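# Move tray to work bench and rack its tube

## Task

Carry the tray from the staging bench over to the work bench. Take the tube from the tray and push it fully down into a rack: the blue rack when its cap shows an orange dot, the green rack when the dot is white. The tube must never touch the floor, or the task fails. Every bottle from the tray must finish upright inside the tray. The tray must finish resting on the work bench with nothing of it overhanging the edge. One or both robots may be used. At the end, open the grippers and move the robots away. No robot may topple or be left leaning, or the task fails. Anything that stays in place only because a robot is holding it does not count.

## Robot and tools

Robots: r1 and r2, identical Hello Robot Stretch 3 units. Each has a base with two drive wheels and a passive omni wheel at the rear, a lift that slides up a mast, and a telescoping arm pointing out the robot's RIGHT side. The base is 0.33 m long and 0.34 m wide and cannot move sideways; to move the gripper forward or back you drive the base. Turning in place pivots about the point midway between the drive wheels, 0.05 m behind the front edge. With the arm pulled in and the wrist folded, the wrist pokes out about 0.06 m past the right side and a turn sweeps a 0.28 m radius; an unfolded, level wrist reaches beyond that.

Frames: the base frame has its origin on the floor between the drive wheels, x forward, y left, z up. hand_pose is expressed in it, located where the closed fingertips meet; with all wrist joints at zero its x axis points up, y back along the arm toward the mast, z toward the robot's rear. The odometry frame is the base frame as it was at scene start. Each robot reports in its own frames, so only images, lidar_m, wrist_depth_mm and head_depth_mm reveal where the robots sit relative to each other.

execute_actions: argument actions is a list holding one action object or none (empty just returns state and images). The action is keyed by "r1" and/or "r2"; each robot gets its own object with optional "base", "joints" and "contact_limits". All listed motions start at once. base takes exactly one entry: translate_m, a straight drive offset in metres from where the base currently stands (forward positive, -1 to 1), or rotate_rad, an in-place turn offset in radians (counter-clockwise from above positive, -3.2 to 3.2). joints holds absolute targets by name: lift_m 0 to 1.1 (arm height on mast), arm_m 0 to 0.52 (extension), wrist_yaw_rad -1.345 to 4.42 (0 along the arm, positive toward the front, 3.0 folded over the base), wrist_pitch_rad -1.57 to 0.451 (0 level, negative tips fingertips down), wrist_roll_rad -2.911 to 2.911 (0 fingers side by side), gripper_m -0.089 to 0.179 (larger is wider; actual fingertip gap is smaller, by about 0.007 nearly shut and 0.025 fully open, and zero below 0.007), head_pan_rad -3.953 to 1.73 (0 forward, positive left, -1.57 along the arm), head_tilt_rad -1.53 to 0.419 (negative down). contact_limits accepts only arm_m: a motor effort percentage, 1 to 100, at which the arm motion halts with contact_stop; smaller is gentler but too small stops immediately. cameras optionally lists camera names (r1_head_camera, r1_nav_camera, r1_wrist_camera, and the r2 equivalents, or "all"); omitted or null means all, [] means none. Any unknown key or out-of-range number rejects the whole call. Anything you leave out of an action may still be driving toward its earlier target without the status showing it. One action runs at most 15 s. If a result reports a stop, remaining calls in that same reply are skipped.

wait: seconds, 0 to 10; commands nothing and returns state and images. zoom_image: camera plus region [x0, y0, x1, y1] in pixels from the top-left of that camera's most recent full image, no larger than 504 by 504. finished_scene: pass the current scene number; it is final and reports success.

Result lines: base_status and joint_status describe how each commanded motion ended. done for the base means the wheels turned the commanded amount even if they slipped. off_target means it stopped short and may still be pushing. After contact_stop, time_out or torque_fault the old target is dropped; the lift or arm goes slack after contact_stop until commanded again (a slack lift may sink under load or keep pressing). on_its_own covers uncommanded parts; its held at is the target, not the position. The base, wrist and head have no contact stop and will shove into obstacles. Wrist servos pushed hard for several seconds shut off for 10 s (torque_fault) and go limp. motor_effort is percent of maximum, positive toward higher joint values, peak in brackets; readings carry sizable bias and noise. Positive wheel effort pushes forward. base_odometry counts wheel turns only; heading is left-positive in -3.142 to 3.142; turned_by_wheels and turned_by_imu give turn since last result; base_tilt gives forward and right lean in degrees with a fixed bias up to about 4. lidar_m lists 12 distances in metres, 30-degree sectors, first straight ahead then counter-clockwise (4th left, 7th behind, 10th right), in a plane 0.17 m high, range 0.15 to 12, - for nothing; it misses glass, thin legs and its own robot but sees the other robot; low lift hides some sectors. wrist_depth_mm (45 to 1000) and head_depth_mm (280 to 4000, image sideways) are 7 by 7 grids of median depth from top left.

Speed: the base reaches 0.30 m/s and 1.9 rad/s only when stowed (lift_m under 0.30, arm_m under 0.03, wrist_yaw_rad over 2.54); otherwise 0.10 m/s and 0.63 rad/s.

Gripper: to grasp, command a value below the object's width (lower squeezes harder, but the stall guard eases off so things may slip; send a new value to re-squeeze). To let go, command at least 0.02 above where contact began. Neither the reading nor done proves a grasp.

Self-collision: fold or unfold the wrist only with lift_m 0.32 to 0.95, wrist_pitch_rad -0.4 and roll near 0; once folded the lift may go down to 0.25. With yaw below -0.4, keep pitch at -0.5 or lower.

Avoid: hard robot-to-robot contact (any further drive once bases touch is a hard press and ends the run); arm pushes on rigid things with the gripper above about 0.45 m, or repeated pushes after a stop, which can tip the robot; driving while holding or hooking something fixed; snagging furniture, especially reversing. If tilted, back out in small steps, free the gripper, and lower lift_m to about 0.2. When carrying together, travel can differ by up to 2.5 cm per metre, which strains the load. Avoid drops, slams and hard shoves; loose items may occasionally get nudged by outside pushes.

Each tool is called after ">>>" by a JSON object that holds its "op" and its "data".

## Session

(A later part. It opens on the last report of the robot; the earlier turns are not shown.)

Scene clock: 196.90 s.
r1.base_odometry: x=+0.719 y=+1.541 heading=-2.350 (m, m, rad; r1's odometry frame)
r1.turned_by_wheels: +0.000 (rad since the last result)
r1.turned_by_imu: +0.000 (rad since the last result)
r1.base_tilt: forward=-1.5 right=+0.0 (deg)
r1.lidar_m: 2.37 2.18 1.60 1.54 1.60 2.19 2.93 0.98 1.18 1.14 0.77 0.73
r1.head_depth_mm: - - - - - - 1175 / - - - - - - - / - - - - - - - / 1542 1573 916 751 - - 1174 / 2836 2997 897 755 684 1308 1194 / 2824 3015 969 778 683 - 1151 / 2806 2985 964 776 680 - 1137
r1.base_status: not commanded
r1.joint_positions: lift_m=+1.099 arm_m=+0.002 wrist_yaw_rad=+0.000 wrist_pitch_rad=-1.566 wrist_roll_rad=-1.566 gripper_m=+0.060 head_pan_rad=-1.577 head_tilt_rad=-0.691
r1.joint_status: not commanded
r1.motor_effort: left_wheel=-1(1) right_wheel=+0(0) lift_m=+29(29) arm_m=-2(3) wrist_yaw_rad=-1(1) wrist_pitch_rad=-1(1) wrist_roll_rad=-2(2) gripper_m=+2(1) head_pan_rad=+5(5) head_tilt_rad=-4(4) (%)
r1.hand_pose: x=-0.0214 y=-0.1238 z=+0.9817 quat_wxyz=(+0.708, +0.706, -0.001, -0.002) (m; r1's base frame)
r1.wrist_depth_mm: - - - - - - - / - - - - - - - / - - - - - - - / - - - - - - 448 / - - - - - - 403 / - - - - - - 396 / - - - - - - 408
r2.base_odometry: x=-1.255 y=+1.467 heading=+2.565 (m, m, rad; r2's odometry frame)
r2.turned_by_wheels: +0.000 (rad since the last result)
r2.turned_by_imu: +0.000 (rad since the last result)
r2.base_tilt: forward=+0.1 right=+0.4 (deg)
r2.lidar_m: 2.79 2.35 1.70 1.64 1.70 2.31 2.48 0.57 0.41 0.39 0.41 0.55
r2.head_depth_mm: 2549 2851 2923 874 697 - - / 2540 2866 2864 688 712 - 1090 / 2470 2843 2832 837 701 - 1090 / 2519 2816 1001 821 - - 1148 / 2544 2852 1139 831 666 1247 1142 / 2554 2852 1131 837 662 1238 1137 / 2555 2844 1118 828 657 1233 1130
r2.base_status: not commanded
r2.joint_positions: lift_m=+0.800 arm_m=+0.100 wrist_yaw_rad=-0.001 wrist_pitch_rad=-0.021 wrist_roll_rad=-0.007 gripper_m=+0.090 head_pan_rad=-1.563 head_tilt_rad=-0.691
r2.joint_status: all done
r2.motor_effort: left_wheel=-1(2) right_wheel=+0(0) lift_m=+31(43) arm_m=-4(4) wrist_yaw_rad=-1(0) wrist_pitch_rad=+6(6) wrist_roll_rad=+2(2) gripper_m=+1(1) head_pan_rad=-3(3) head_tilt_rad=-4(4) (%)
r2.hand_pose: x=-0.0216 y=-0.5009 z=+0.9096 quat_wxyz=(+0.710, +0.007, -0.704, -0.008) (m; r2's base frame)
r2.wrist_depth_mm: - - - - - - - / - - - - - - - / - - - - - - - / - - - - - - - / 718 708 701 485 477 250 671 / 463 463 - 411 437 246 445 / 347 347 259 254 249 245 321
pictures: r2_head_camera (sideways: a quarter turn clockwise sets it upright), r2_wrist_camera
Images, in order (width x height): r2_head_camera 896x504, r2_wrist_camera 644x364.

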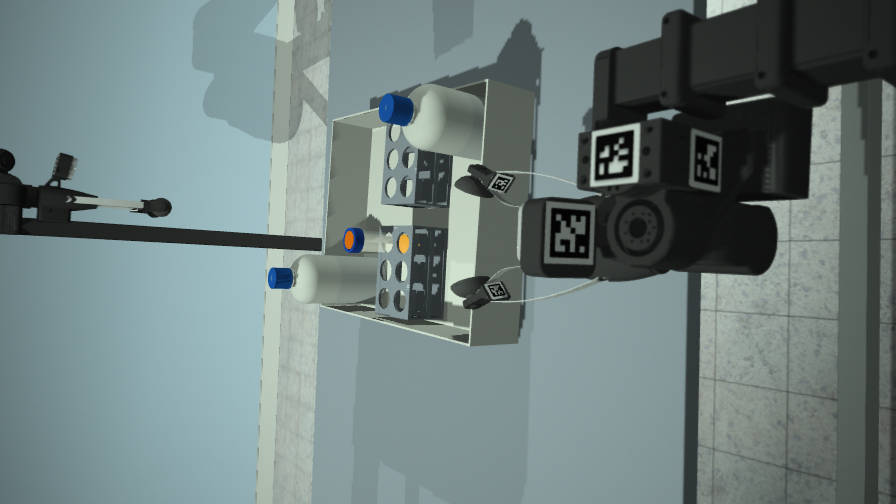

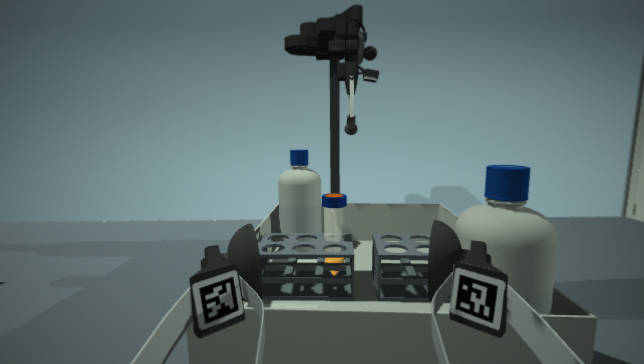

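>>> {"op": "execute_actions", "data": {"actions": [{"r2":{"joints":{"lift_m":0.787,"arm_m":0.29,"gripper_m":0.07}}}], "cameras": ["r2_head_camera","r2_wrist_camera"]}}

Scene clock: 209.47 s.
r1.base_odometry: x=+0.719 y=+1.541 heading=-2.350 (m, m, rad; r1's odometry frame)
r1.turned_by_wheels: +0.000 (rad since the last result)
r1.turned_by_imu: +0.000 (rad since the last result)
r1.base_tilt: forward=-1.7 right=-0.1 (deg)
r1.lidar_m: 2.37 2.17 1.60 1.54 1.60 2.19 2.93 0.98 1.18 1.14 0.76 0.73
r1.head_depth_mm: - - - - - - 1180 / - - - - - - - / - - - - - - - / 1335 1627 916 750 - - 1176 / 2809 3006 898 755 684 1307 1193 / 2825 3031 967 778 683 - 1146 / 2807 3016 965 775 682 - 1133
r1.base_status: not commanded
r1.joint_positions: lift_m=+1.099 arm_m=+0.002 wrist_yaw_rad=+0.000 wrist_pitch_rad=-1.566 wrist_roll_rad=-1.566 gripper_m=+0.060 head_pan_rad=-1.577 head_tilt_rad=-0.691
r1.joint_status: not commanded
r1.motor_effort: left_wheel=-1(1) right_wheel=+0(0) lift_m=+29(29) arm_m=-2(3) wrist_yaw_rad=-1(1) wrist_pitch_rad=-1(1) wrist_roll_rad=-2(1) gripper_m=+0(1) head_pan_rad=+5(5) head_tilt_rad=-3(4) (%)
r1.hand_pose: x=-0.0214 y=-0.1238 z=+0.9817 quat_wxyz=(+0.708, +0.706, -0.001, -0.002) (m; r1's base frame)
r1.wrist_depth_mm: - - - - - - - / - - - - - - - / - - - - - - - / - - - - - - 460 / - - - - - - 404 / - - - - - - 402 / - - - - - - 412
r2.base_odometry: x=-1.255 y=+1.467 heading=+2.565 (m, m, rad; r2's odometry frame)
r2.turned_by_wheels: +0.000 (rad since the last result)
r2.turned_by_imu: +0.000 (rad since the last result)
r2.base_tilt: forward=+0.0 right=+0.4 (deg)
r2.lidar_m: 2.79 2.36 1.71 1.64 1.70 2.30 2.48 0.57 0.41 0.39 0.41 0.55
r2.head_depth_mm: 2548 2872 2902 876 707 597 - / 2554 2874 2882 695 - 1267 1093 / 2494 2871 2846 - 649 1262 1151 / 2512 2809 1005 - 653 1251 1153 / 2536 2878 1148 815 667 1245 1140 / 2561 2864 1137 837 662 1243 1136 / 2565 2870 1116 828 657 1232 1137
r2.base_status: not commanded
r2.joint_positions: lift_m=+0.787 arm_m=+0.290 wrist_yaw_rad=-0.001 wrist_pitch_rad=-0.020 wrist_roll_rad=-0.006 gripper_m=+0.070 head_pan_rad=-1.563 head_tilt_rad=-0.691
r2.joint_status: all done
r2.motor_effort: left_wheel=-1(1) right_wheel=+0(0) lift_m=+31(31) arm_m=+4(4) wrist_yaw_rad=+0(0) wrist_pitch_rad=+6(6) wrist_roll_rad=+2(2) gripper_m=+0(71) head_pan_rad=-3(3) head_tilt_rad=-4(4) (%)
r2.hand_pose: x=-0.0216 y=-0.6904 z=+0.8967 quat_wxyz=(+0.710, +0.007, -0.704, -0.008) (m; r2's base frame)
r2.wrist_depth_mm: - - - - - - - / - - - - - - - / - - - - - - - / - - - - - - - / - - - 359 444 - - / 434 434 438 290 415 326 394 / 324 323 219 240 248 228 222
pictures: r2_head_camera (sideways: a quarter turn clockwise sets it upright), r2_wrist_camera
Images, in order (width x height): r2_head_camera 896x504, r2_wrist_camera 644x364.

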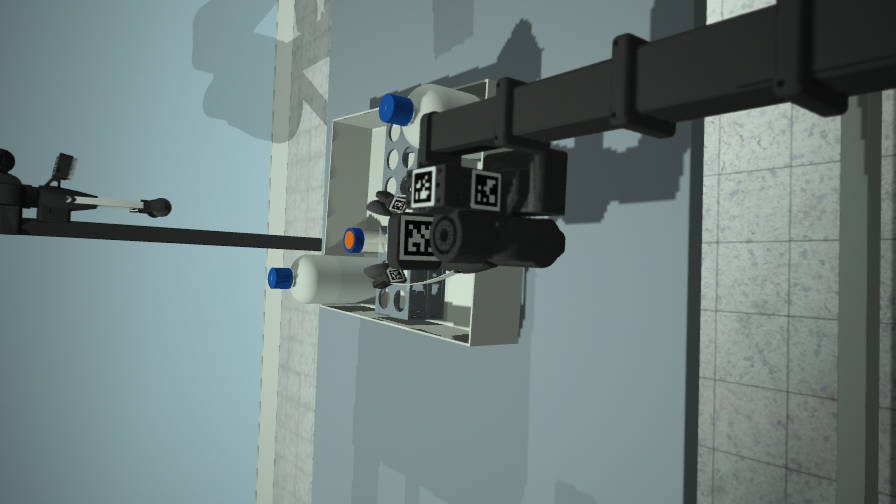

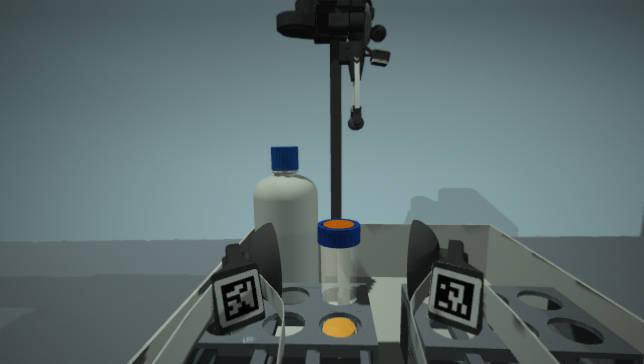

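>>> {"op": "execute_actions", "data": {"actions": [{"r2":{"joints":{"arm_m":0.34}}}], "cameras": ["r2_head_camera","r2_wrist_camera","r1_head_camera"]}}

Scene clock: 216.73 s.
r1.base_odometry: x=+0.719 y=+1.541 heading=-2.350 (m, m, rad; r1's odometry frame)
r1.turned_by_wheels: +0.000 (rad since the last result)
r1.turned_by_imu: +0.000 (rad since the last result)
r1.base_tilt: forward=-1.7 right=-0.1 (deg)
r1.lidar_m: 2.37 2.18 1.60 1.54 1.60 2.19 2.93 0.98 1.19 1.14 0.77 0.73
r1.head_depth_mm: - - - - - - 1174 / - - - - - - - / - - - - - - - / 1337 1194 915 750 - - 1173 / 2810 2993 899 755 684 1309 1196 / 2827 2991 969 779 684 - 1146 / 2811 2995 963 775 682 - 1133
r1.base_status: not commanded
r1.joint_positions: lift_m=+1.099 arm_m=+0.002 wrist_yaw_rad=+0.000 wrist_pitch_rad=-1.566 wrist_roll_rad=-1.566 gripper_m=+0.060 head_pan_rad=-1.577 head_tilt_rad=-0.691
r1.joint_status: not commanded
r1.motor_effort: left_wheel=-1(1) right_wheel=+0(0) lift_m=+30(29) arm_m=-3(3) wrist_yaw_rad=-1(0) wrist_pitch_rad=-1(1) wrist_roll_rad=-2(2) gripper_m=+1(1) head_pan_rad=+5(5) head_tilt_rad=-4(3) (%)
r1.hand_pose: x=-0.0214 y=-0.1238 z=+0.9817 quat_wxyz=(+0.708, +0.706, -0.001, -0.002) (m; r1's base frame)
r1.wrist_depth_mm: - - - - - - - / - - - - - - - / - - - - - - - / - - - - - - 451 / - - - - - - 402 / - - - - - - 398 / - - - - - - 414
r2.base_odometry: x=-1.255 y=+1.467 heading=+2.565 (m, m, rad; r2's odometry frame)
r2.turned_by_wheels: +0.000 (rad since the last result)
r2.turned_by_imu: +0.000 (rad since the last result)
r2.base_tilt: forward=+0.1 right=+0.2 (deg)
r2.lidar_m: 2.79 2.35 1.71 1.64 1.70 2.30 2.47 0.57 0.41 0.39 0.41 0.55
r2.head_depth_mm: 2573 2865 2896 873 707 596 - / 2546 2844 2832 732 - 1264 1093 / 2497 2875 2828 - 674 1261 1153 / 2519 2817 1692 813 671 1253 1151 / 2544 2867 1144 817 666 1245 1139 / 2556 2846 1132 835 662 1240 1134 / 2550 2869 1119 828 657 1237 1133
r2.base_status: not commanded
r2.joint_positions: lift_m=+0.787 arm_m=+0.340 wrist_yaw_rad=-0.001 wrist_pitch_rad=-0.020 wrist_roll_rad=-0.006 gripper_m=+0.070 head_pan_rad=-1.563 head_tilt_rad=-0.691
r2.joint_status: all done
r2.motor_effort: left_wheel=-1(2) right_wheel=+0(0) lift_m=+31(30) arm_m=+4(4) wrist_yaw_rad=+0(0) wrist_pitch_rad=+5(6) wrist_roll_rad=+2(2) gripper_m=+0(1) head_pan_rad=-3(3) head_tilt_rad=-4(4) (%)
r2.hand_pose: x=-0.0216 y=-0.7404 z=+0.8967 quat_wxyz=(+0.710, +0.007, -0.704, -0.008) (m; r2's base frame)
r2.wrist_depth_mm: - - - 973 - - - / - - - - - - - / - - - - - - - / - - - - - - - / - - - 310 - - - / 438 430 444 319 388 355 390 / 322 320 208 228 285 226 221
pictures: r1_head_camera (sideways: a quarter turn clockwise sets it upright), r2_head_camera (sideways: a quarter turn clockwise sets it upright), r2_wrist_camera
Images, in order (width x height): r1_head_camera 896x504, r2_head_camera 896x504, r2_wrist_camera 644x364.

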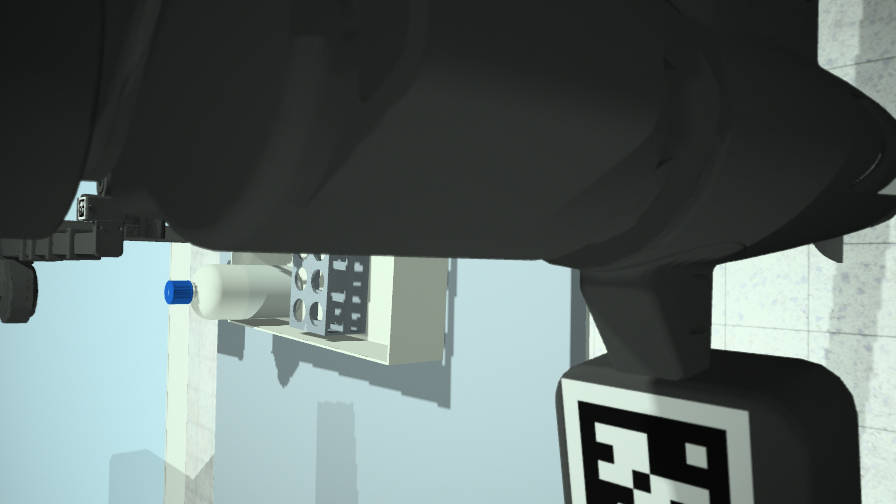

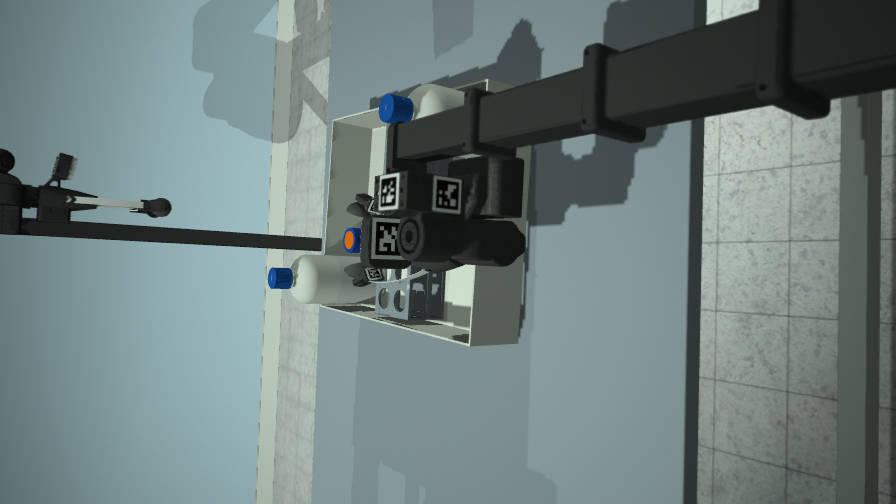

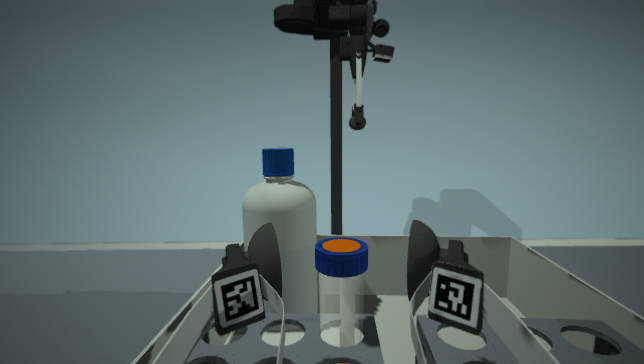

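>>> {"op": "execute_actions", "data": {"actions": [{"r1":{"joints":{"lift_m":0.6,"head_tilt_rad":-0.55}},"r2":{"joints":{"arm_m":0.365,"lift_m":0.782}}}], "cameras": ["r2_wrist_camera","r1_head_camera"]}}

>>> {"op": "zoom_image", "data": {"camera": "r1_head_camera", "region": [200, 50, 600, 350]}}

Scene clock: 225.30 s.
r1.base_odometry: x=+0.719 y=+1.541 heading=-2.350 (m, m, rad; r1's odometry frame)
r1.turned_by_wheels: +0.000 (rad since the last result)
r1.turned_by_imu: +0.000 (rad since the last result)
r1.base_tilt: forward=-1.6 right=+0.0 (deg)
r1.lidar_m: 2.37 2.17 1.60 1.54 1.60 2.19 2.93 0.97 1.18 1.14 0.76 0.73
r1.head_depth_mm: 2755 3019 3106 955 755 1402 1285 / 2757 3037 3070 736 748 1397 1273 / 2731 3002 993 878 751 1391 1270 / 2663 1444 1064 886 746 1394 1275 / 2743 3022 1205 881 745 1383 1269 / 2742 3027 3005 933 743 1379 1265 / 2756 3006 2979 930 737 1376 1261
r1.base_status: not commanded
r1.joint_positions: lift_m=+0.600 arm_m=+0.002 wrist_yaw_rad=+0.000 wrist_pitch_rad=-1.566 wrist_roll_rad=-1.566 gripper_m=+0.060 head_pan_rad=-1.577 head_tilt_rad=-0.557
r1.joint_status: all done
r1.motor_effort: left_wheel=-1(2) right_wheel=+0(0) lift_m=+25(27) arm_m=-3(3) wrist_yaw_rad=-1(0) wrist_pitch_rad=-1(1) wrist_roll_rad=-1(1) gripper_m=+1(0) head_pan_rad=+5(5) head_tilt_rad=+4(18) (%)
r1.hand_pose: x=-0.0214 y=-0.1238 z=+0.4825 quat_wxyz=(+0.708, +0.706, -0.001, -0.002) (m; r1's base frame)
r1.wrist_depth_mm: 627 617 601 602 601 601 598 / 620 623 622 606 608 614 604 / 635 627 637 641 634 631 627 / 646 648 - - 636 657 637 / - - - - 649 654 631 / 682 682 - 682 687 668 662 / 706 696 703 691 704 665 686
r2.base_odometry: x=-1.255 y=+1.467 heading=+2.565 (m, m, rad; r2's odometry frame)
r2.turned_by_wheels: +0.000 (rad since the last result)
r2.turned_by_imu: +0.001 (rad since the last result)
r2.base_tilt: forward=+0.1 right=+0.3 (deg)
r2.lidar_m: 2.79 2.36 1.70 1.64 1.70 2.30 2.48 0.57 0.41 0.39 0.41 0.55
r2.head_depth_mm: 2553 2886 2893 876 689 597 - / 2541 2866 2857 701 - 1266 1092 / 2557 2857 2824 - 677 1256 1160 / 2513 1538 1421 764 671 1253 1151 / 2550 2799 1140 816 666 1247 1147 / 2523 2871 1135 834 662 1238 1136 / 2540 2855 1121 825 658 1232 1130
r2.base_status: not commanded
r2.joint_positions: lift_m=+0.782 arm_m=+0.365 wrist_yaw_rad=-0.001 wrist_pitch_rad=-0.020 wrist_roll_rad=-0.006 gripper_m=+0.070 head_pan_rad=-1.563 head_tilt_rad=-0.691
r2.joint_status: all done
r2.motor_effort: left_wheel=-1(1) right_wheel=+0(0) lift_m=+31(31) arm_m=+4(5) wrist_yaw_rad=+0(0) wrist_pitch_rad=+5(5) wrist_roll_rad=+2(2) gripper_m=+0(0) head_pan_rad=-3(3) head_tilt_rad=-5(5) (%)
r2.hand_pose: x=-0.0216 y=-0.7654 z=+0.8917 quat_wxyz=(+0.710, +0.007, -0.704, -0.008) (m; r2's base frame)
r2.wrist_depth_mm: - - - - - - - / - - - - - - - / - - - - - - - / - - - 860 - - - / - - - 295 - - - / 424 419 352 287 362 351 293 / 315 314 221 219 288 276 216
pictures: r1_head_camera (sideways: a quarter turn clockwise sets it upright), r2_wrist_camera
Images, in order (width x height): r1_head_camera 896x504, r2_wrist_camera 644x364.

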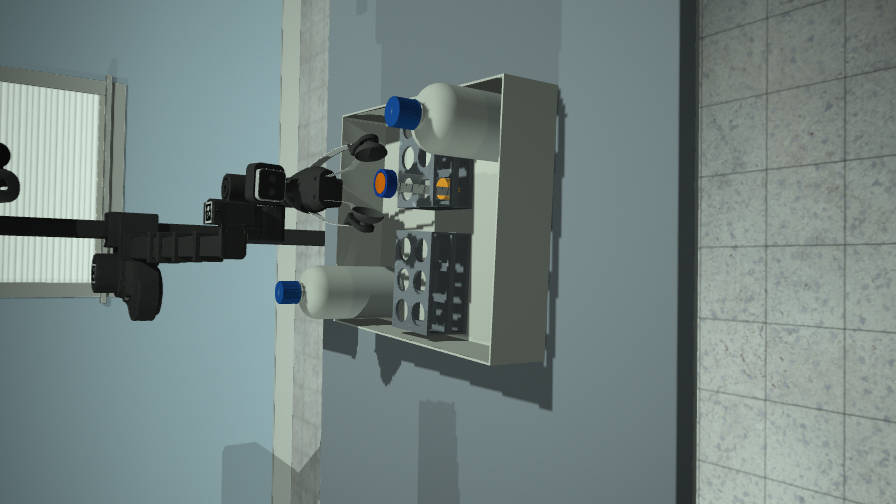

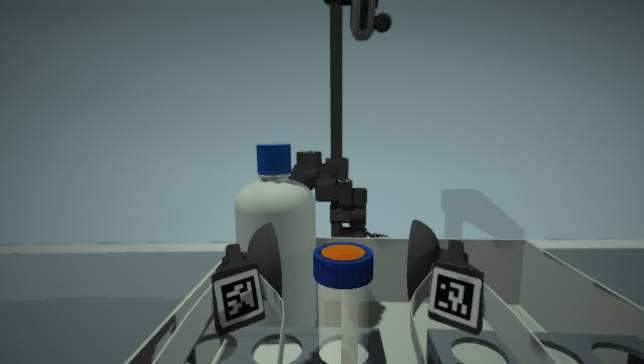

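Region (200, 50, 600, 350) of r1_head_camera's 896x504 image, scaled by 1.260, with more detail than that image has; it fills the top 378 rows of this view, and the rest is white.

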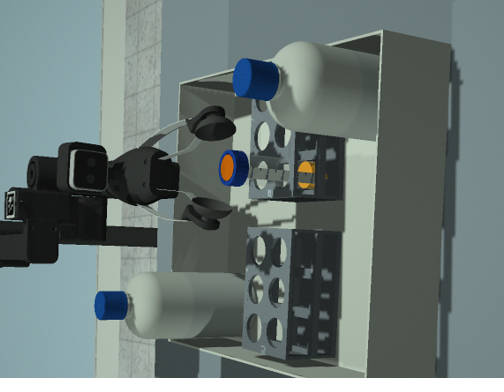

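>>> {"op": "execute_actions", "data": {"actions": [{"r2":{"joints":{"arm_m":0.385,"lift_m":0.77}}}], "cameras": ["r2_wrist_camera","r1_head_camera"]}}

>>> {"op": "zoom_image", "data": {"camera": "r1_head_camera", "region": [200, 50, 600, 350]}}

Scene clock: 230.87 s.
r1.base_odometry: x=+0.719 y=+1.541 heading=-2.350 (m, m, rad; r1's odometry frame)
r1.turned_by_wheels: +0.000 (rad since the last result)
r1.turned_by_imu: +0.000 (rad since the last result)
r1.base_tilt: forward=-1.7 right=+0.0 (deg)
r1.lidar_m: 2.37 2.18 1.59 1.54 1.60 2.19 2.93 0.98 1.18 1.14 0.77 0.73
r1.head_depth_mm: 2759 3021 3099 958 757 1401 1278 / 2752 3006 3074 736 749 1397 1278 / 2754 2966 1027 878 749 1394 1272 / 2651 1480 1060 886 747 1394 1275 / 2746 3012 1202 885 743 1384 1269 / 2737 3004 3004 934 741 1381 1265 / 2751 3009 3004 929 738 1374 1261
r1.base_status: not commanded
r1.joint_positions: lift_m=+0.600 arm_m=+0.002 wrist_yaw_rad=+0.000 wrist_pitch_rad=-1.566 wrist_roll_rad=-1.566 gripper_m=+0.060 head_pan_rad=-1.577 head_tilt_rad=-0.557
r1.joint_status: not commanded
r1.motor_effort: left_wheel=-1(1) right_wheel=+0(0) lift_m=+25(25) arm_m=-2(2) wrist_yaw_rad=-1(0) wrist_pitch_rad=-1(1) wrist_roll_rad=-1(1) gripper_m=+1(0) head_pan_rad=+5(5) head_tilt_rad=+4(2) (%)
r1.hand_pose: x=-0.0214 y=-0.1238 z=+0.4825 quat_wxyz=(+0.708, +0.706, -0.001, -0.002) (m; r1's base frame)
r1.wrist_depth_mm: 605 612 597 600 588 606 589 / 621 625 610 608 632 621 601 / 630 634 625 609 626 607 621 / 638 651 - - 641 643 648 / - - - - 649 652 657 / 686 690 - 686 684 683 681 / 711 690 705 694 698 689 682
r2.base_odometry: x=-1.255 y=+1.467 heading=+2.565 (m, m, rad; r2's odometry frame)
r2.turned_by_wheels: +0.000 (rad since the last result)
r2.turned_by_imu: +0.000 (rad since the last result)
r2.base_tilt: forward=+0.1 right=+0.3 (deg)
r2.lidar_m: 2.79 2.35 1.71 1.64 1.70 2.31 2.47 0.57 0.41 0.39 0.41 0.55
r2.head_depth_mm: 2580 2853 2907 876 688 611 - / 2577 2847 2846 702 - 1268 1091 / 2559 2878 2807 - 676 1262 1156 / 2509 1544 1442 812 671 1255 1146 / 2554 2812 1146 819 667 1249 1143 / 2546 2846 1134 835 663 1235 1139 / 2543 2889 1119 828 659 1236 1132
r2.base_status: not commanded
r2.joint_positions: lift_m=+0.771 arm_m=+0.385 wrist_yaw_rad=-0.001 wrist_pitch_rad=-0.012 wrist_roll_rad=+0.000 gripper_m=+0.070 head_pan_rad=-1.563 head_tilt_rad=-0.691
r2.joint_status: lift_m contact_stop (moved -0.011 of -0.012); the others done
r2.on_its_own: lift_m is slack since a contact_stop, until your next command for it
r2.motor_effort: left_wheel=-1(1) right_wheel=+1(1) lift_m=+39(40) arm_m=+6(7) wrist_yaw_rad=+1(0) wrist_pitch_rad=+3(6) wrist_roll_rad=+0(2) gripper_m=+0(0) head_pan_rad=-3(3) head_tilt_rad=-4(4) (%)
r2.hand_pose: x=-0.0216 y=-0.7855 z=+0.8824 quat_wxyz=(+0.707, +0.004, -0.707, -0.005) (m; r2's base frame)
r2.wrist_depth_mm: - - - - - - - / - - - - - - - / - - - - - - - / - - - 819 - - - / - - 515 265 - - - / 417 408 259 262 342 335 279 / 307 290 197 190 278 264 228
pictures: r1_head_camera (sideways: a quarter turn clockwise sets it upright), r2_wrist_camera
Images, in order (width x height): r1_head_camera 896x504, r2_wrist_camera 644x364.

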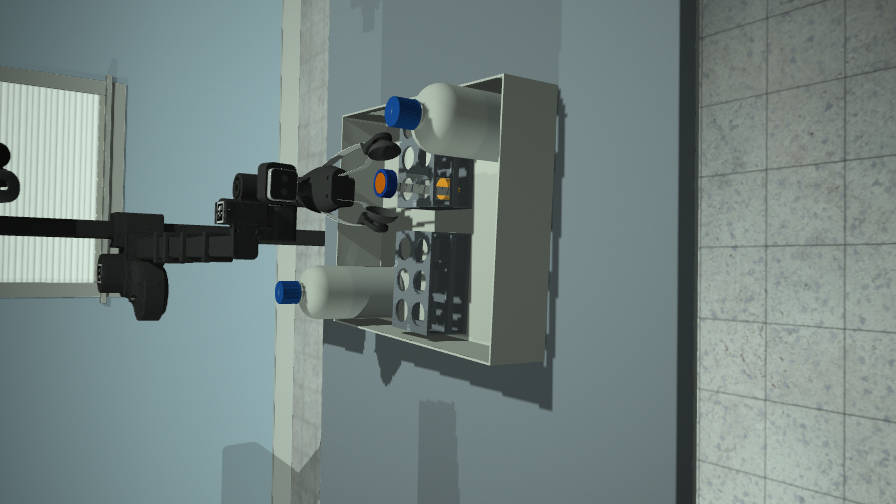

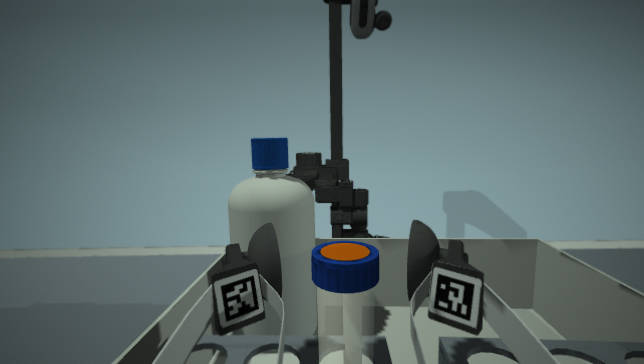

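Region (200, 50, 600, 350) of r1_head_camera's 896x504 image, scaled by 1.260, with more detail than that image has; it fills the top 378 rows of this view, and the rest is white.

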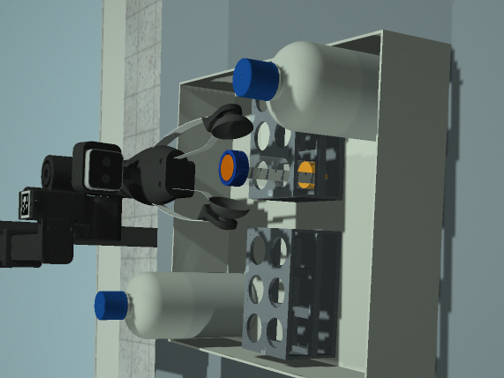

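>>> {"op": "execute_actions", "data": {"actions": [{"r2":{"joints":{"lift_m":0.782,"wrist_pitch_rad":-0.09}}}], "cameras": ["r2_wrist_camera"]}}

>>> {"op": "execute_actions", "data": {"actions": [{"r2":{"joints":{"gripper_m":0.0}}}], "cameras": ["r2_wrist_camera","r1_head_camera"]}}

>>> {"op": "zoom_image", "data": {"camera": "r1_head_camera", "region": [200, 50, 600, 350]}}

Scene clock: 234.83 s.
r1.base_odometry: x=+0.719 y=+1.541 heading=-2.350 (m, m, rad; r1's odometry frame)
r1.turned_by_wheels: +0.000 (rad since the last result)
r1.turned_by_imu: +0.000 (rad since the last result)
r1.base_tilt: forward=-1.6 right=-0.1 (deg)
r1.lidar_m: 2.37 2.18 1.60 1.54 1.60 2.19 2.93 0.98 1.18 1.14 0.77 0.73
r1.head_depth_mm: 2788 3025 3097 954 756 1394 1281 / 2763 3036 3052 736 748 1392 1283 / 2747 2985 982 874 750 1390 1279 / 2644 1435 1065 888 749 1385 1270 / 2747 3017 1200 881 744 1385 1268 / 2741 2993 3018 933 742 1380 1267 / 2752 2992 2974 929 738 1374 1260
r1.base_status: not commanded
r1.joint_positions: lift_m=+0.600 arm_m=+0.002 wrist_yaw_rad=+0.000 wrist_pitch_rad=-1.566 wrist_roll_rad=-1.566 gripper_m=+0.060 head_pan_rad=-1.577 head_tilt_rad=-0.557
r1.joint_status: not commanded
r1.motor_effort: left_wheel=-1(1) right_wheel=+0(0) lift_m=+25(25) arm_m=-2(2) wrist_yaw_rad=-1(0) wrist_pitch_rad=-1(1) wrist_roll_rad=-1(1) gripper_m=+1(1) head_pan_rad=+5(5) head_tilt_rad=+4(1) (%)
r1.hand_pose: x=-0.0214 y=-0.1238 z=+0.4825 quat_wxyz=(+0.708, +0.706, -0.001, -0.002) (m; r1's base frame)
r1.wrist_depth_mm: 592 598 603 600 594 589 610 / 622 615 629 615 613 603 602 / 649 640 630 619 638 615 606 / 653 634 - - 639 656 620 / - - - - 669 655 662 / 688 679 - 661 675 670 686 / 707 694 691 697 688 697 685
r2.base_odometry: x=-1.255 y=+1.467 heading=+2.565 (m, m, rad; r2's odometry frame)
r2.turned_by_wheels: +0.000 (rad since the last result)
r2.turned_by_imu: +0.000 (rad since the last result)
r2.base_tilt: forward=+0.2 right=+0.2 (deg)
r2.lidar_m: 2.79 2.36 1.71 1.64 1.70 2.30 2.48 0.57 0.41 0.39 0.41 0.56
r2.head_depth_mm: 2553 2861 2908 873 687 597 - / 2560 2875 2875 702 - 1263 1091 / 2561 2858 2855 - 676 1260 1156 / 2506 1533 1442 764 673 1250 1146 / 2567 2811 1138 816 669 1247 1145 / 2559 2870 1134 835 662 1237 1135 / 2563 2858 1118 827 657 1236 1135
r2.base_status: not commanded
r2.joint_positions: lift_m=+0.782 arm_m=+0.385 wrist_yaw_rad=-0.001 wrist_pitch_rad=-0.106 wrist_roll_rad=+0.000 gripper_m=+0.070 head_pan_rad=-1.563 head_tilt_rad=-0.691
r2.joint_status: all done
r2.motor_effort: left_wheel=-2(2) right_wheel=+0(1) lift_m=+48(48) arm_m=+3(6) wrist_yaw_rad=+0(1) wrist_pitch_rad=+4(5) wrist_roll_rad=+0(0) gripper_m=+0(0) head_pan_rad=-3(3) head_tilt_rad=-4(4) (%)
r2.hand_pose: x=-0.0217 y=-0.7820 z=+0.8694 quat_wxyz=(+0.706, +0.037, -0.706, -0.038) (m; r2's base frame)
r2.wrist_depth_mm: - - - - - - - / - - - - - - - / - - - - - - - / - - 270 808 - - - / 495 490 282 180 337 333 418 / 351 343 234 280 331 326 248 / 270 174 167 185 191 170 185
pictures: r2_wrist_camera
Images, in order (width x height): r2_wrist_camera 644x364.

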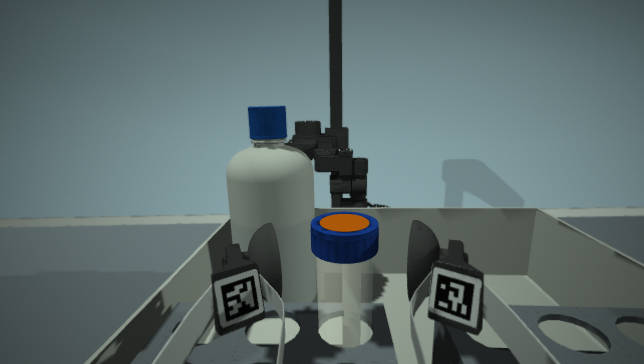

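Scene clock: 236.03 s.
r1.base_odometry: x=+0.719 y=+1.541 heading=-2.350 (m, m, rad; r1's odometry frame)
r1.turned_by_wheels: +0.000 (rad since the last result)
r1.turned_by_imu: +0.000 (rad since the last result)
r1.base_tilt: forward=-1.7 right=+0.0 (deg)
r1.lidar_m: 2.37 2.18 1.60 1.54 1.60 2.19 2.93 0.98 1.18 1.14 0.77 0.73
r1.head_depth_mm: 2751 3024 3119 956 755 1398 1286 / 2754 3009 3109 736 750 1397 1276 / 2753 2975 988 875 749 1394 1277 / 2634 1433 1064 886 748 1386 1272 / 2773 3028 1203 884 743 1383 1271 / 2760 3022 3001 933 743 1380 1270 / 2757 3012 2993 929 738 1371 1263
r1.base_status: not commanded
r1.joint_positions: lift_m=+0.600 arm_m=+0.002 wrist_yaw_rad=+0.000 wrist_pitch_rad=-1.566 wrist_roll_rad=-1.566 gripper_m=+0.060 head_pan_rad=-1.577 head_tilt_rad=-0.557
r1.joint_status: not commanded
r1.motor_effort: left_wheel=-2(1) right_wheel=+0(0) lift_m=+24(25) arm_m=-2(2) wrist_yaw_rad=-1(1) wrist_pitch_rad=-1(1) wrist_roll_rad=-1(1) gripper_m=+1(1) head_pan_rad=+5(5) head_tilt_rad=+3(2) (%)
r1.hand_pose: x=-0.0214 y=-0.1238 z=+0.4825 quat_wxyz=(+0.708, +0.706, -0.001, -0.002) (m; r1's base frame)
r1.wrist_depth_mm: 605 608 605 611 600 588 594 / 619 615 618 622 622 613 631 / 647 617 631 618 632 631 620 / 651 653 - - 639 630 644 / - - - - 659 656 644 / 682 674 - 670 678 672 679 / 704 697 707 694 682 687 690
r2.base_odometry: x=-1.255 y=+1.467 heading=+2.565 (m, m, rad; r2's odometry frame)
r2.turned_by_wheels: +0.000 (rad since the last result)
r2.turned_by_imu: +0.000 (rad since the last result)
r2.base_tilt: forward=+0.0 right=+0.4 (deg)
r2.lidar_m: 2.80 2.36 1.71 1.64 1.70 2.31 2.48 0.57 0.41 0.39 0.41 0.55
r2.head_depth_mm: 2541 2898 2910 873 690 597 - / 2549 2848 2858 701 - 1268 1090 / 2559 2873 2828 - 677 1263 1155 / 2538 1538 1389 814 671 1251 1147 / 2556 2791 1145 817 667 1247 1138 / 2564 2871 1131 836 661 1239 1142 / 2545 2845 1115 829 657 1235 1130
r2.base_status: not commanded
r2.joint_positions: lift_m=+0.782 arm_m=+0.385 wrist_yaw_rad=-0.001 wrist_pitch_rad=-0.108 wrist_roll_rad=+0.000 gripper_m=+0.001 head_pan_rad=-1.563 head_tilt_rad=-0.691
r2.joint_status: all done
r2.motor_effort: left_wheel=-1(1) right_wheel=+1(1) lift_m=+47(48) arm_m=+3(2) wrist_yaw_rad=+0(0) wrist_pitch_rad=+5(5) wrist_roll_rad=+0(0) gripper_m=-13(87) head_pan_rad=-3(4) head_tilt_rad=-4(4) (%)
r2.hand_pose: x=-0.0217 y=-0.7819 z=+0.8688 quat_wxyz=(+0.706, +0.038, -0.706, -0.039) (m; r2's base frame)
r2.wrist_depth_mm: - - - - - - - / - - - - - - - / - - - - - - - / - - 269 813 - - - / 494 481 282 161 340 333 417 / 347 341 264 312 - 324 239 / 269 174 173 172 191 181 184
pictures: r1_head_camera (sideways: a quarter turn clockwise sets it upright), r2_wrist_camera
Images, in order (width x height): r1_head_camera 896x504, r2_wrist_camera 644x364.

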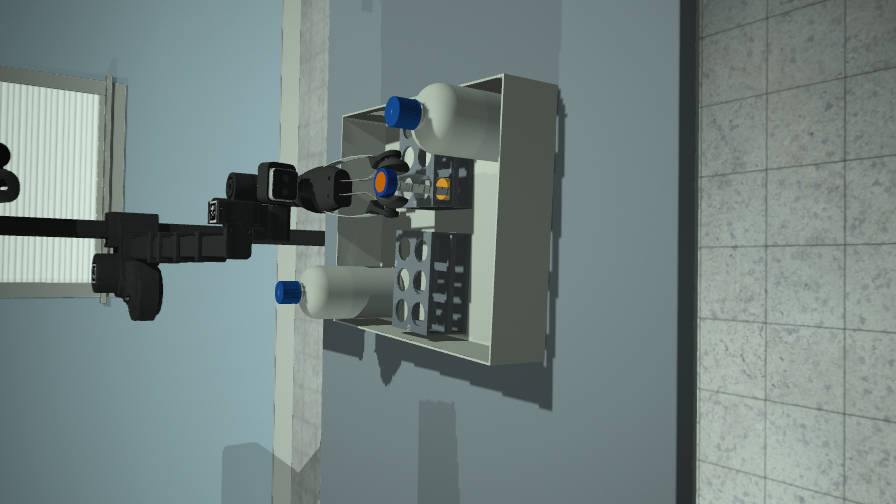

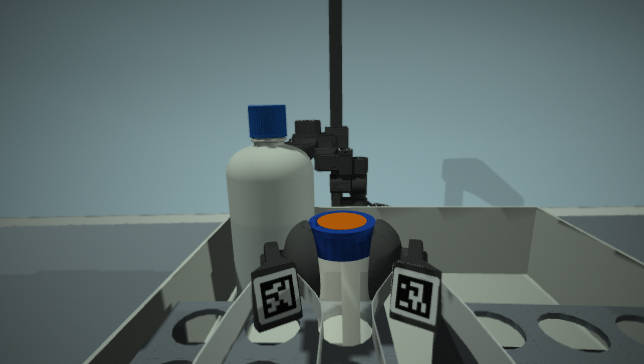

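Region (200, 50, 600, 350) of r1_head_camera's 896x504 image, scaled by 1.260, with more detail than that image has; it fills the top 378 rows of this view, and the rest is white.

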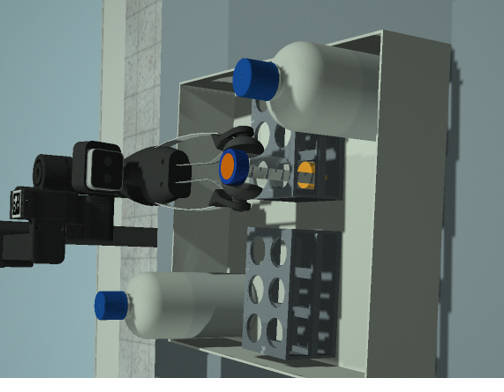

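>>> {"op": "execute_actions", "data": {"actions": [{"r2":{"joints":{"lift_m":1.0}},"r1":{"base":{"translate_m":0.45}}}], "cameras": ["r2_wrist_camera"]}}

>>> {"op": "execute_actions", "data": {"actions": [{"r2":{"base":{"translate_m":-0.42}}}], "cameras": ["r2_wrist_camera","r1_head_camera","r2_head_camera"]}}

Scene clock: 246.03 s.
r1.base_odometry: x=+0.403 y=+1.220 heading=-2.350 (m, m, rad; r1's odometry frame)
r1.turned_by_wheels: +0.000 (rad since the last result)
r1.turned_by_imu: +0.000 (rad since the last result)
r1.base_tilt: forward=-1.6 right=-0.1 (deg)
r1.lidar_m: 1.93 2.18 1.59 1.54 1.60 2.19 3.36 1.38 1.18 0.50 3.32 1.94
r1.head_depth_mm: 1461 2971 1737 957 756 1403 1280 / 2766 3031 3102 950 754 1403 1279 / 2751 3025 3059 937 750 1395 1275 / 2752 3020 3062 927 747 1387 1273 / 2747 3021 3034 936 745 798 1246 / 2725 3017 3015 2088 741 709 1216 / 2761 3021 2980 2222 1774 1446 1262
r1.base_status: done
r1.joint_positions: lift_m=+0.600 arm_m=+0.002 wrist_yaw_rad=+0.000 wrist_pitch_rad=-1.566 wrist_roll_rad=-1.566 gripper_m=+0.060 head_pan_rad=-1.577 head_tilt_rad=-0.557
r1.joint_status: not commanded
r1.motor_effort: left_wheel=-2(4) right_wheel=+0(3) lift_m=+25(24) arm_m=-2(2) wrist_yaw_rad=-1(1) wrist_pitch_rad=-1(1) wrist_roll_rad=-1(1) gripper_m=+0(0) head_pan_rad=+5(5) head_tilt_rad=+3(4) (%)
r1.hand_pose: x=-0.0214 y=-0.1238 z=+0.4825 quat_wxyz=(+0.708, +0.706, -0.001, -0.002) (m; r1's base frame)
r1.wrist_depth_mm: 610 607 596 607 595 593 598 / 627 622 616 617 616 622 463 / 624 630 634 621 627 631 628 / 649 645 - - 635 634 644 / - - - - 670 645 660 / 671 682 - 682 683 680 667 / 696 702 693 696 701 689 685
r2.base_odometry: x=-1.255 y=+1.467 heading=+2.565 (m, m, rad; r2's odometry frame)
r2.turned_by_wheels: +0.000 (rad since the last result)
r2.turned_by_imu: +0.001 (rad since the last result)
r2.base_tilt: forward=+0.0 right=+0.4 (deg)
r2.lidar_m: 2.79 2.35 1.71 1.64 1.70 2.31 2.48 0.57 0.41 0.39 0.41 0.55
r2.head_depth_mm: 2513 - 1086 877 686 612 1168 / 2521 2789 1718 688 681 607 1162 / 2508 - 1015 823 676 1260 1153 / 2574 2857 1000 818 672 1254 1147 / 2550 2844 1142 818 665 1248 1143 / 2535 2856 1131 836 662 1243 1137 / 2570 2842 1118 828 657 1239 1130
r2.base_status: not commanded
r2.joint_positions: lift_m=+1.000 arm_m=+0.385 wrist_yaw_rad=-0.001 wrist_pitch_rad=-0.109 wrist_roll_rad=+0.000 gripper_m=+0.001 head_pan_rad=-1.563 head_tilt_rad=-0.691
r2.joint_status: all done
r2.motor_effort: left_wheel=-1(2) right_wheel=+0(0) lift_m=+48(49) arm_m=+3(3) wrist_yaw_rad=+0(0) wrist_pitch_rad=+5(5) wrist_roll_rad=+0(0) gripper_m=-13(12) head_pan_rad=-3(4) head_tilt_rad=-5(4) (%)
r2.hand_pose: x=-0.0217 y=-0.7819 z=+1.0866 quat_wxyz=(+0.706, +0.039, -0.706, -0.039) (m; r2's base frame)
r2.wrist_depth_mm: - - - - - 982 - / - - - - - - - / - - - - - - - / - - - - - - - / - - - 161 - - - / - - - - - - - / - - 559 341 545 562 563
pictures: r2_wrist_camera
Images, in order (width x height): r2_wrist_camera 644x364.

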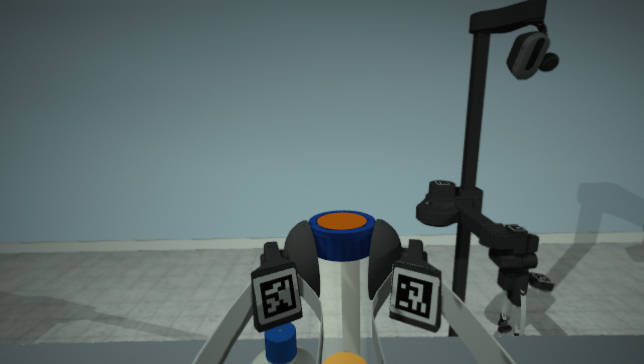

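Scene clock: 251.30 s.
r1.base_odometry: x=+0.403 y=+1.220 heading=-2.350 (m, m, rad; r1's odometry frame)
r1.turned_by_wheels: +0.000 (rad since the last result)
r1.turned_by_imu: +0.000 (rad since the last result)
r1.base_tilt: forward=-1.7 right=+0.0 (deg)
r1.lidar_m: 1.93 2.17 1.60 1.54 1.60 2.19 3.34 1.38 1.18 0.50 3.34 1.94
r1.head_depth_mm: 2769 3032 3124 956 756 1392 1280 / 2721 2948 3074 949 753 1394 1277 / 901 2947 3049 936 750 1391 1280 / 2708 2983 1729 932 747 1389 1272 / 2753 2996 3025 935 744 798 1248 / 2757 3006 2998 2080 743 709 1217 / 2748 3022 2961 2241 1778 1440 1263
r1.base_status: not commanded
r1.joint_positions: lift_m=+0.600 arm_m=+0.002 wrist_yaw_rad=+0.000 wrist_pitch_rad=-1.566 wrist_roll_rad=-1.566 gripper_m=+0.060 head_pan_rad=-1.577 head_tilt_rad=-0.557
r1.joint_status: not commanded
r1.motor_effort: left_wheel=-1(1) right_wheel=+0(0) lift_m=+24(25) arm_m=-3(3) wrist_yaw_rad=-1(1) wrist_pitch_rad=-1(1) wrist_roll_rad=-1(2) gripper_m=+0(0) head_pan_rad=+5(5) head_tilt_rad=+3(3) (%)
r1.hand_pose: x=-0.0214 y=-0.1238 z=+0.4825 quat_wxyz=(+0.708, +0.706, -0.001, -0.002) (m; r1's base frame)
r1.wrist_depth_mm: 608 607 593 614 608 610 600 / 636 612 615 621 620 610 474 / 634 634 623 636 626 618 612 / 634 653 - - 642 628 637 / - - - - 654 663 657 / 664 687 - 684 675 687 679 / 703 691 691 705 680 691 701
r2.base_odometry: x=-0.903 y=+1.238 heading=+2.565 (m, m, rad; r2's odometry frame)
r2.turned_by_wheels: +0.000 (rad since the last result)
r2.turned_by_imu: -0.002 (rad since the last result)
r2.base_tilt: forward=+0.1 right=+0.2 (deg)
r2.lidar_m: 3.20 2.36 1.70 1.64 1.69 2.29 2.06 2.28 0.42 0.40 0.41 0.56
r2.head_depth_mm: 2566 - 2598 2046 686 654 1144 / 2506 2919 2870 837 680 770 960 / 2525 - 1121 823 677 1256 1157 / 2511 2705 1109 823 671 1256 1149 / 2553 2872 1148 844 666 1248 1143 / 2561 2849 1081 810 660 1238 1139 / 2530 2860 1011 689 658 1232 1131
r2.base_status: done
r2.joint_positions: lift_m=+1.000 arm_m=+0.385 wrist_yaw_rad=-0.001 wrist_pitch_rad=-0.109 wrist_roll_rad=+0.000 gripper_m=+0.001 head_pan_rad=-1.563 head_tilt_rad=-0.691
r2.joint_status: not commanded
r2.motor_effort: left_wheel=-1(5) right_wheel=+1(4) lift_m=+48(47) arm_m=+3(3) wrist_yaw_rad=+0(0) wrist_pitch_rad=+5(5) wrist_roll_rad=+0(0) gripper_m=-13(13) head_pan_rad=-3(3) head_tilt_rad=-4(4) (%)
r2.hand_pose: x=-0.0217 y=-0.7819 z=+1.0866 quat_wxyz=(+0.706, +0.039, -0.706, -0.039) (m; r2's base frame)
r2.wrist_depth_mm: - - - - - - - / - - - - - - - / - - - - - - - / - - - - - - - / - - - 161 - - - / - - - - - - - / - - 578 548 546 - -
pictures: r1_head_camera (sideways: a quarter turn clockwise sets it upright), r2_head_camera (sideways: a quarter turn clockwise sets it upright), r2_wrist_camera
Images, in order (width x height): r1_head_camera 896x504, r2_head_camera 896x504, r2_wrist_camera 644x364.

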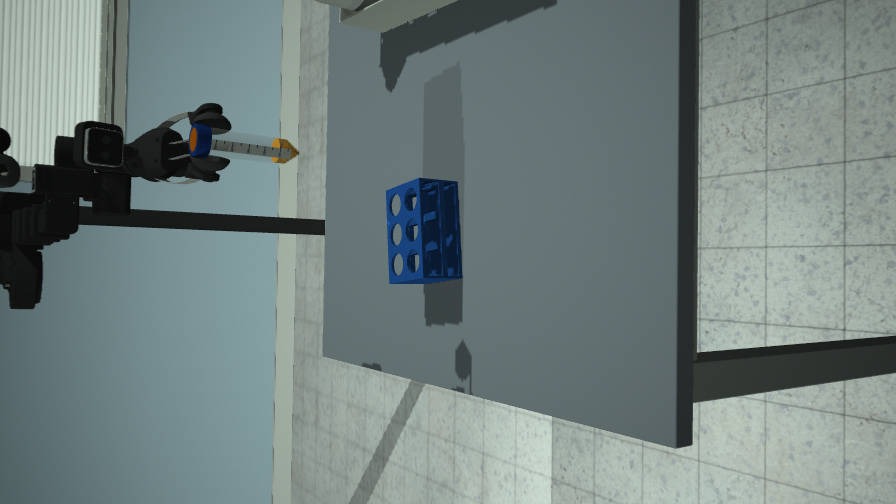

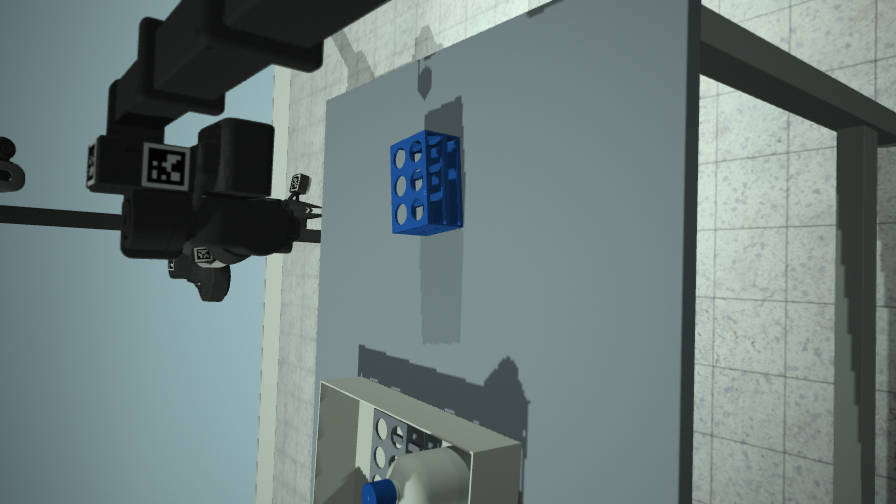

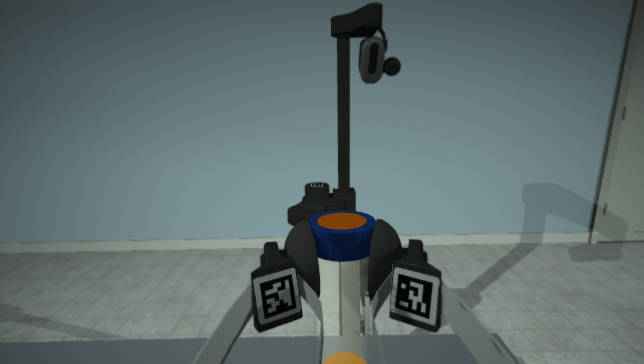

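>>> {"op": "execute_actions", "data": {"actions": [{"r2":{"base":{"translate_m":-0.068},"joints":{"arm_m":0.315,"lift_m":0.88}}}], "cameras": ["r2_wrist_camera","r1_head_camera","r2_head_camera"]}}

>>> {"op": "zoom_image", "data": {"camera": "r1_head_camera", "region": [200, 120, 520, 340]}}

Scene clock: 256.73 s.
r1.base_odometry: x=+0.403 y=+1.220 heading=-2.350 (m, m, rad; r1's odometry frame)
r1.turned_by_wheels: +0.000 (rad since the last result)
r1.turned_by_imu: +0.000 (rad since the last result)
r1.base_tilt: forward=-1.7 right=-0.1 (deg)
r1.lidar_m: 1.93 2.18 1.60 1.54 1.60 2.19 3.37 1.38 1.18 0.50 3.34 1.93
r1.head_depth_mm: 2757 3032 3113 954 756 1398 1282 / 2776 3012 3076 952 753 1391 1277 / 2747 2963 1223 937 750 1386 1274 / 1433 1015 1216 928 746 1389 1271 / 2681 3018 3011 939 744 798 1238 / 2756 3006 3006 2075 742 709 1215 / 2746 3000 2996 2227 1777 1445 1266
r1.base_status: not commanded
r1.joint_positions: lift_m=+0.600 arm_m=+0.002 wrist_yaw_rad=+0.000 wrist_pitch_rad=-1.566 wrist_roll_rad=-1.566 gripper_m=+0.060 head_pan_rad=-1.577 head_tilt_rad=-0.557
r1.joint_status: not commanded
r1.motor_effort: left_wheel=-1(2) right_wheel=+0(0) lift_m=+24(24) arm_m=-3(3) wrist_yaw_rad=-1(0) wrist_pitch_rad=-1(1) wrist_roll_rad=-1(1) gripper_m=+0(0) head_pan_rad=+5(5) head_tilt_rad=+2(4) (%)
r1.hand_pose: x=-0.0214 y=-0.1238 z=+0.4825 quat_wxyz=(+0.708, +0.706, -0.001, -0.002) (m; r1's base frame)
r1.wrist_depth_mm: 608 607 600 606 595 590 600 / 626 618 614 609 602 605 472 / 640 627 624 615 624 624 606 / 656 638 - - 639 643 637 / - - - - 649 647 653 / 678 666 - 699 677 682 665 / 701 686 708 708 713 694 690
r2.base_odometry: x=-0.846 y=+1.201 heading=+2.565 (m, m, rad; r2's odometry frame)
r2.turned_by_wheels: +0.000 (rad since the last result)
r2.turned_by_imu: +0.000 (rad since the last result)
r2.base_tilt: forward=+0.1 right=+0.3 (deg)
r2.lidar_m: 3.25 2.35 1.70 1.63 1.69 2.29 2.00 2.21 0.42 0.40 0.41 0.56
r2.head_depth_mm: 2575 2888 2919 2204 - - 1164 / 2568 2869 3082 805 663 665 1111 / 2555 2870 3086 799 678 1264 998 / 2504 2724 1440 818 673 1253 1146 / 2564 2772 1144 843 667 1250 1138 / 2574 2864 1132 833 662 1239 1139 / 2556 2871 1011 801 658 1240 1133
r2.base_status: done
r2.joint_positions: lift_m=+0.880 arm_m=+0.315 wrist_yaw_rad=-0.001 wrist_pitch_rad=-0.109 wrist_roll_rad=+0.000 gripper_m=+0.001 head_pan_rad=-1.563 head_tilt_rad=-0.691
r2.joint_status: all done
r2.motor_effort: left_wheel=-1(5) right_wheel=+0(4) lift_m=+31(43) arm_m=-4(4) wrist_yaw_rad=+0(0) wrist_pitch_rad=+5(5) wrist_roll_rad=+0(0) gripper_m=-12(13) head_pan_rad=-3(3) head_tilt_rad=-4(4) (%)
r2.hand_pose: x=-0.0217 y=-0.7123 z=+0.9671 quat_wxyz=(+0.706, +0.039, -0.706, -0.039) (m; r2's base frame)
r2.wrist_depth_mm: - - - - - - - / - - - - - - - / - - - - - - - / - - - - - - - / - - - 161 - - - / 442 506 524 491 - - - / 346 406 405 385 386 - -
pictures: r1_head_camera (sideways: a quarter turn clockwise sets it upright), r2_head_camera (sideways: a quarter turn clockwise sets it upright), r2_wrist_camera
Images, in order (width x height): r1_head_camera 896x504, r2_head_camera 896x504, r2_wrist_camera 644x364.

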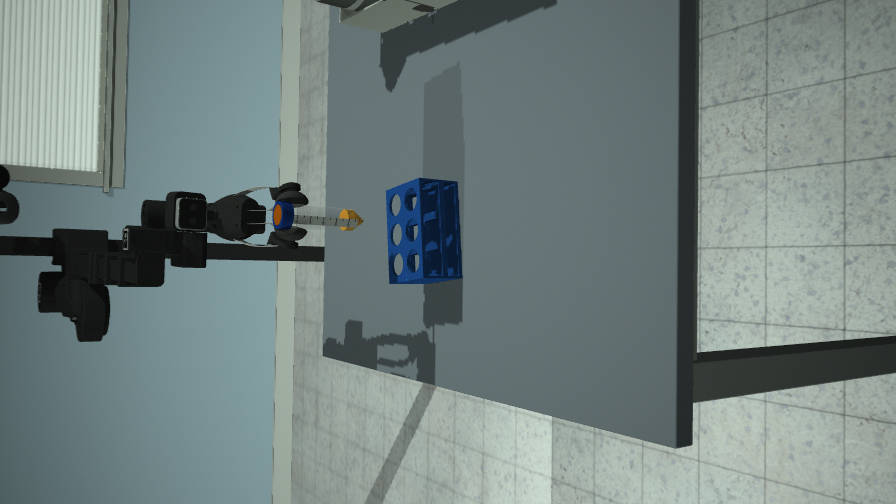

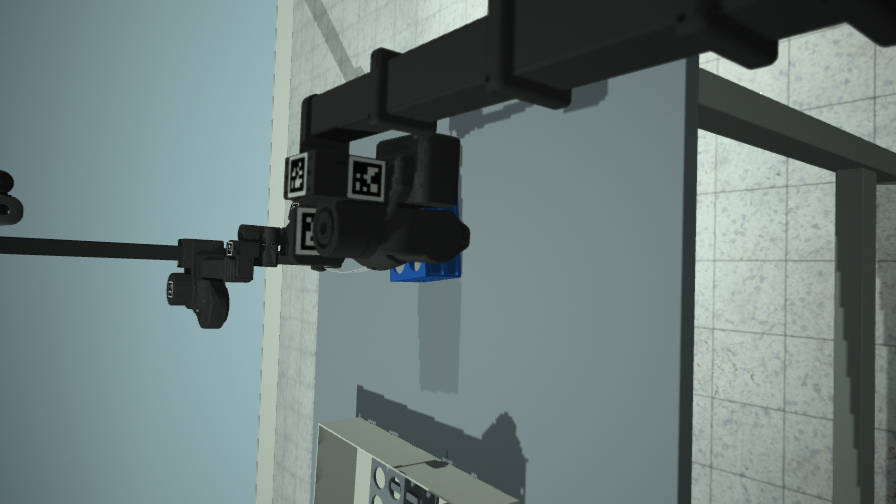

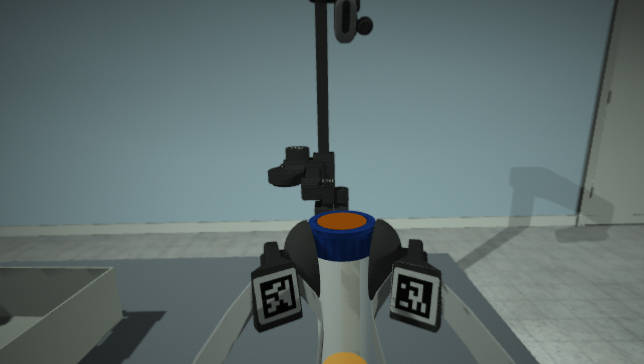

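Region (200, 120, 520, 340) of r1_head_camera's 896x504 image, scaled by 1.575, with more detail than that image has; it fills the top 346 rows of this view, and the rest is white.

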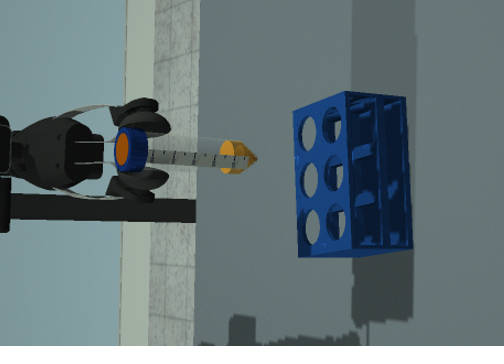

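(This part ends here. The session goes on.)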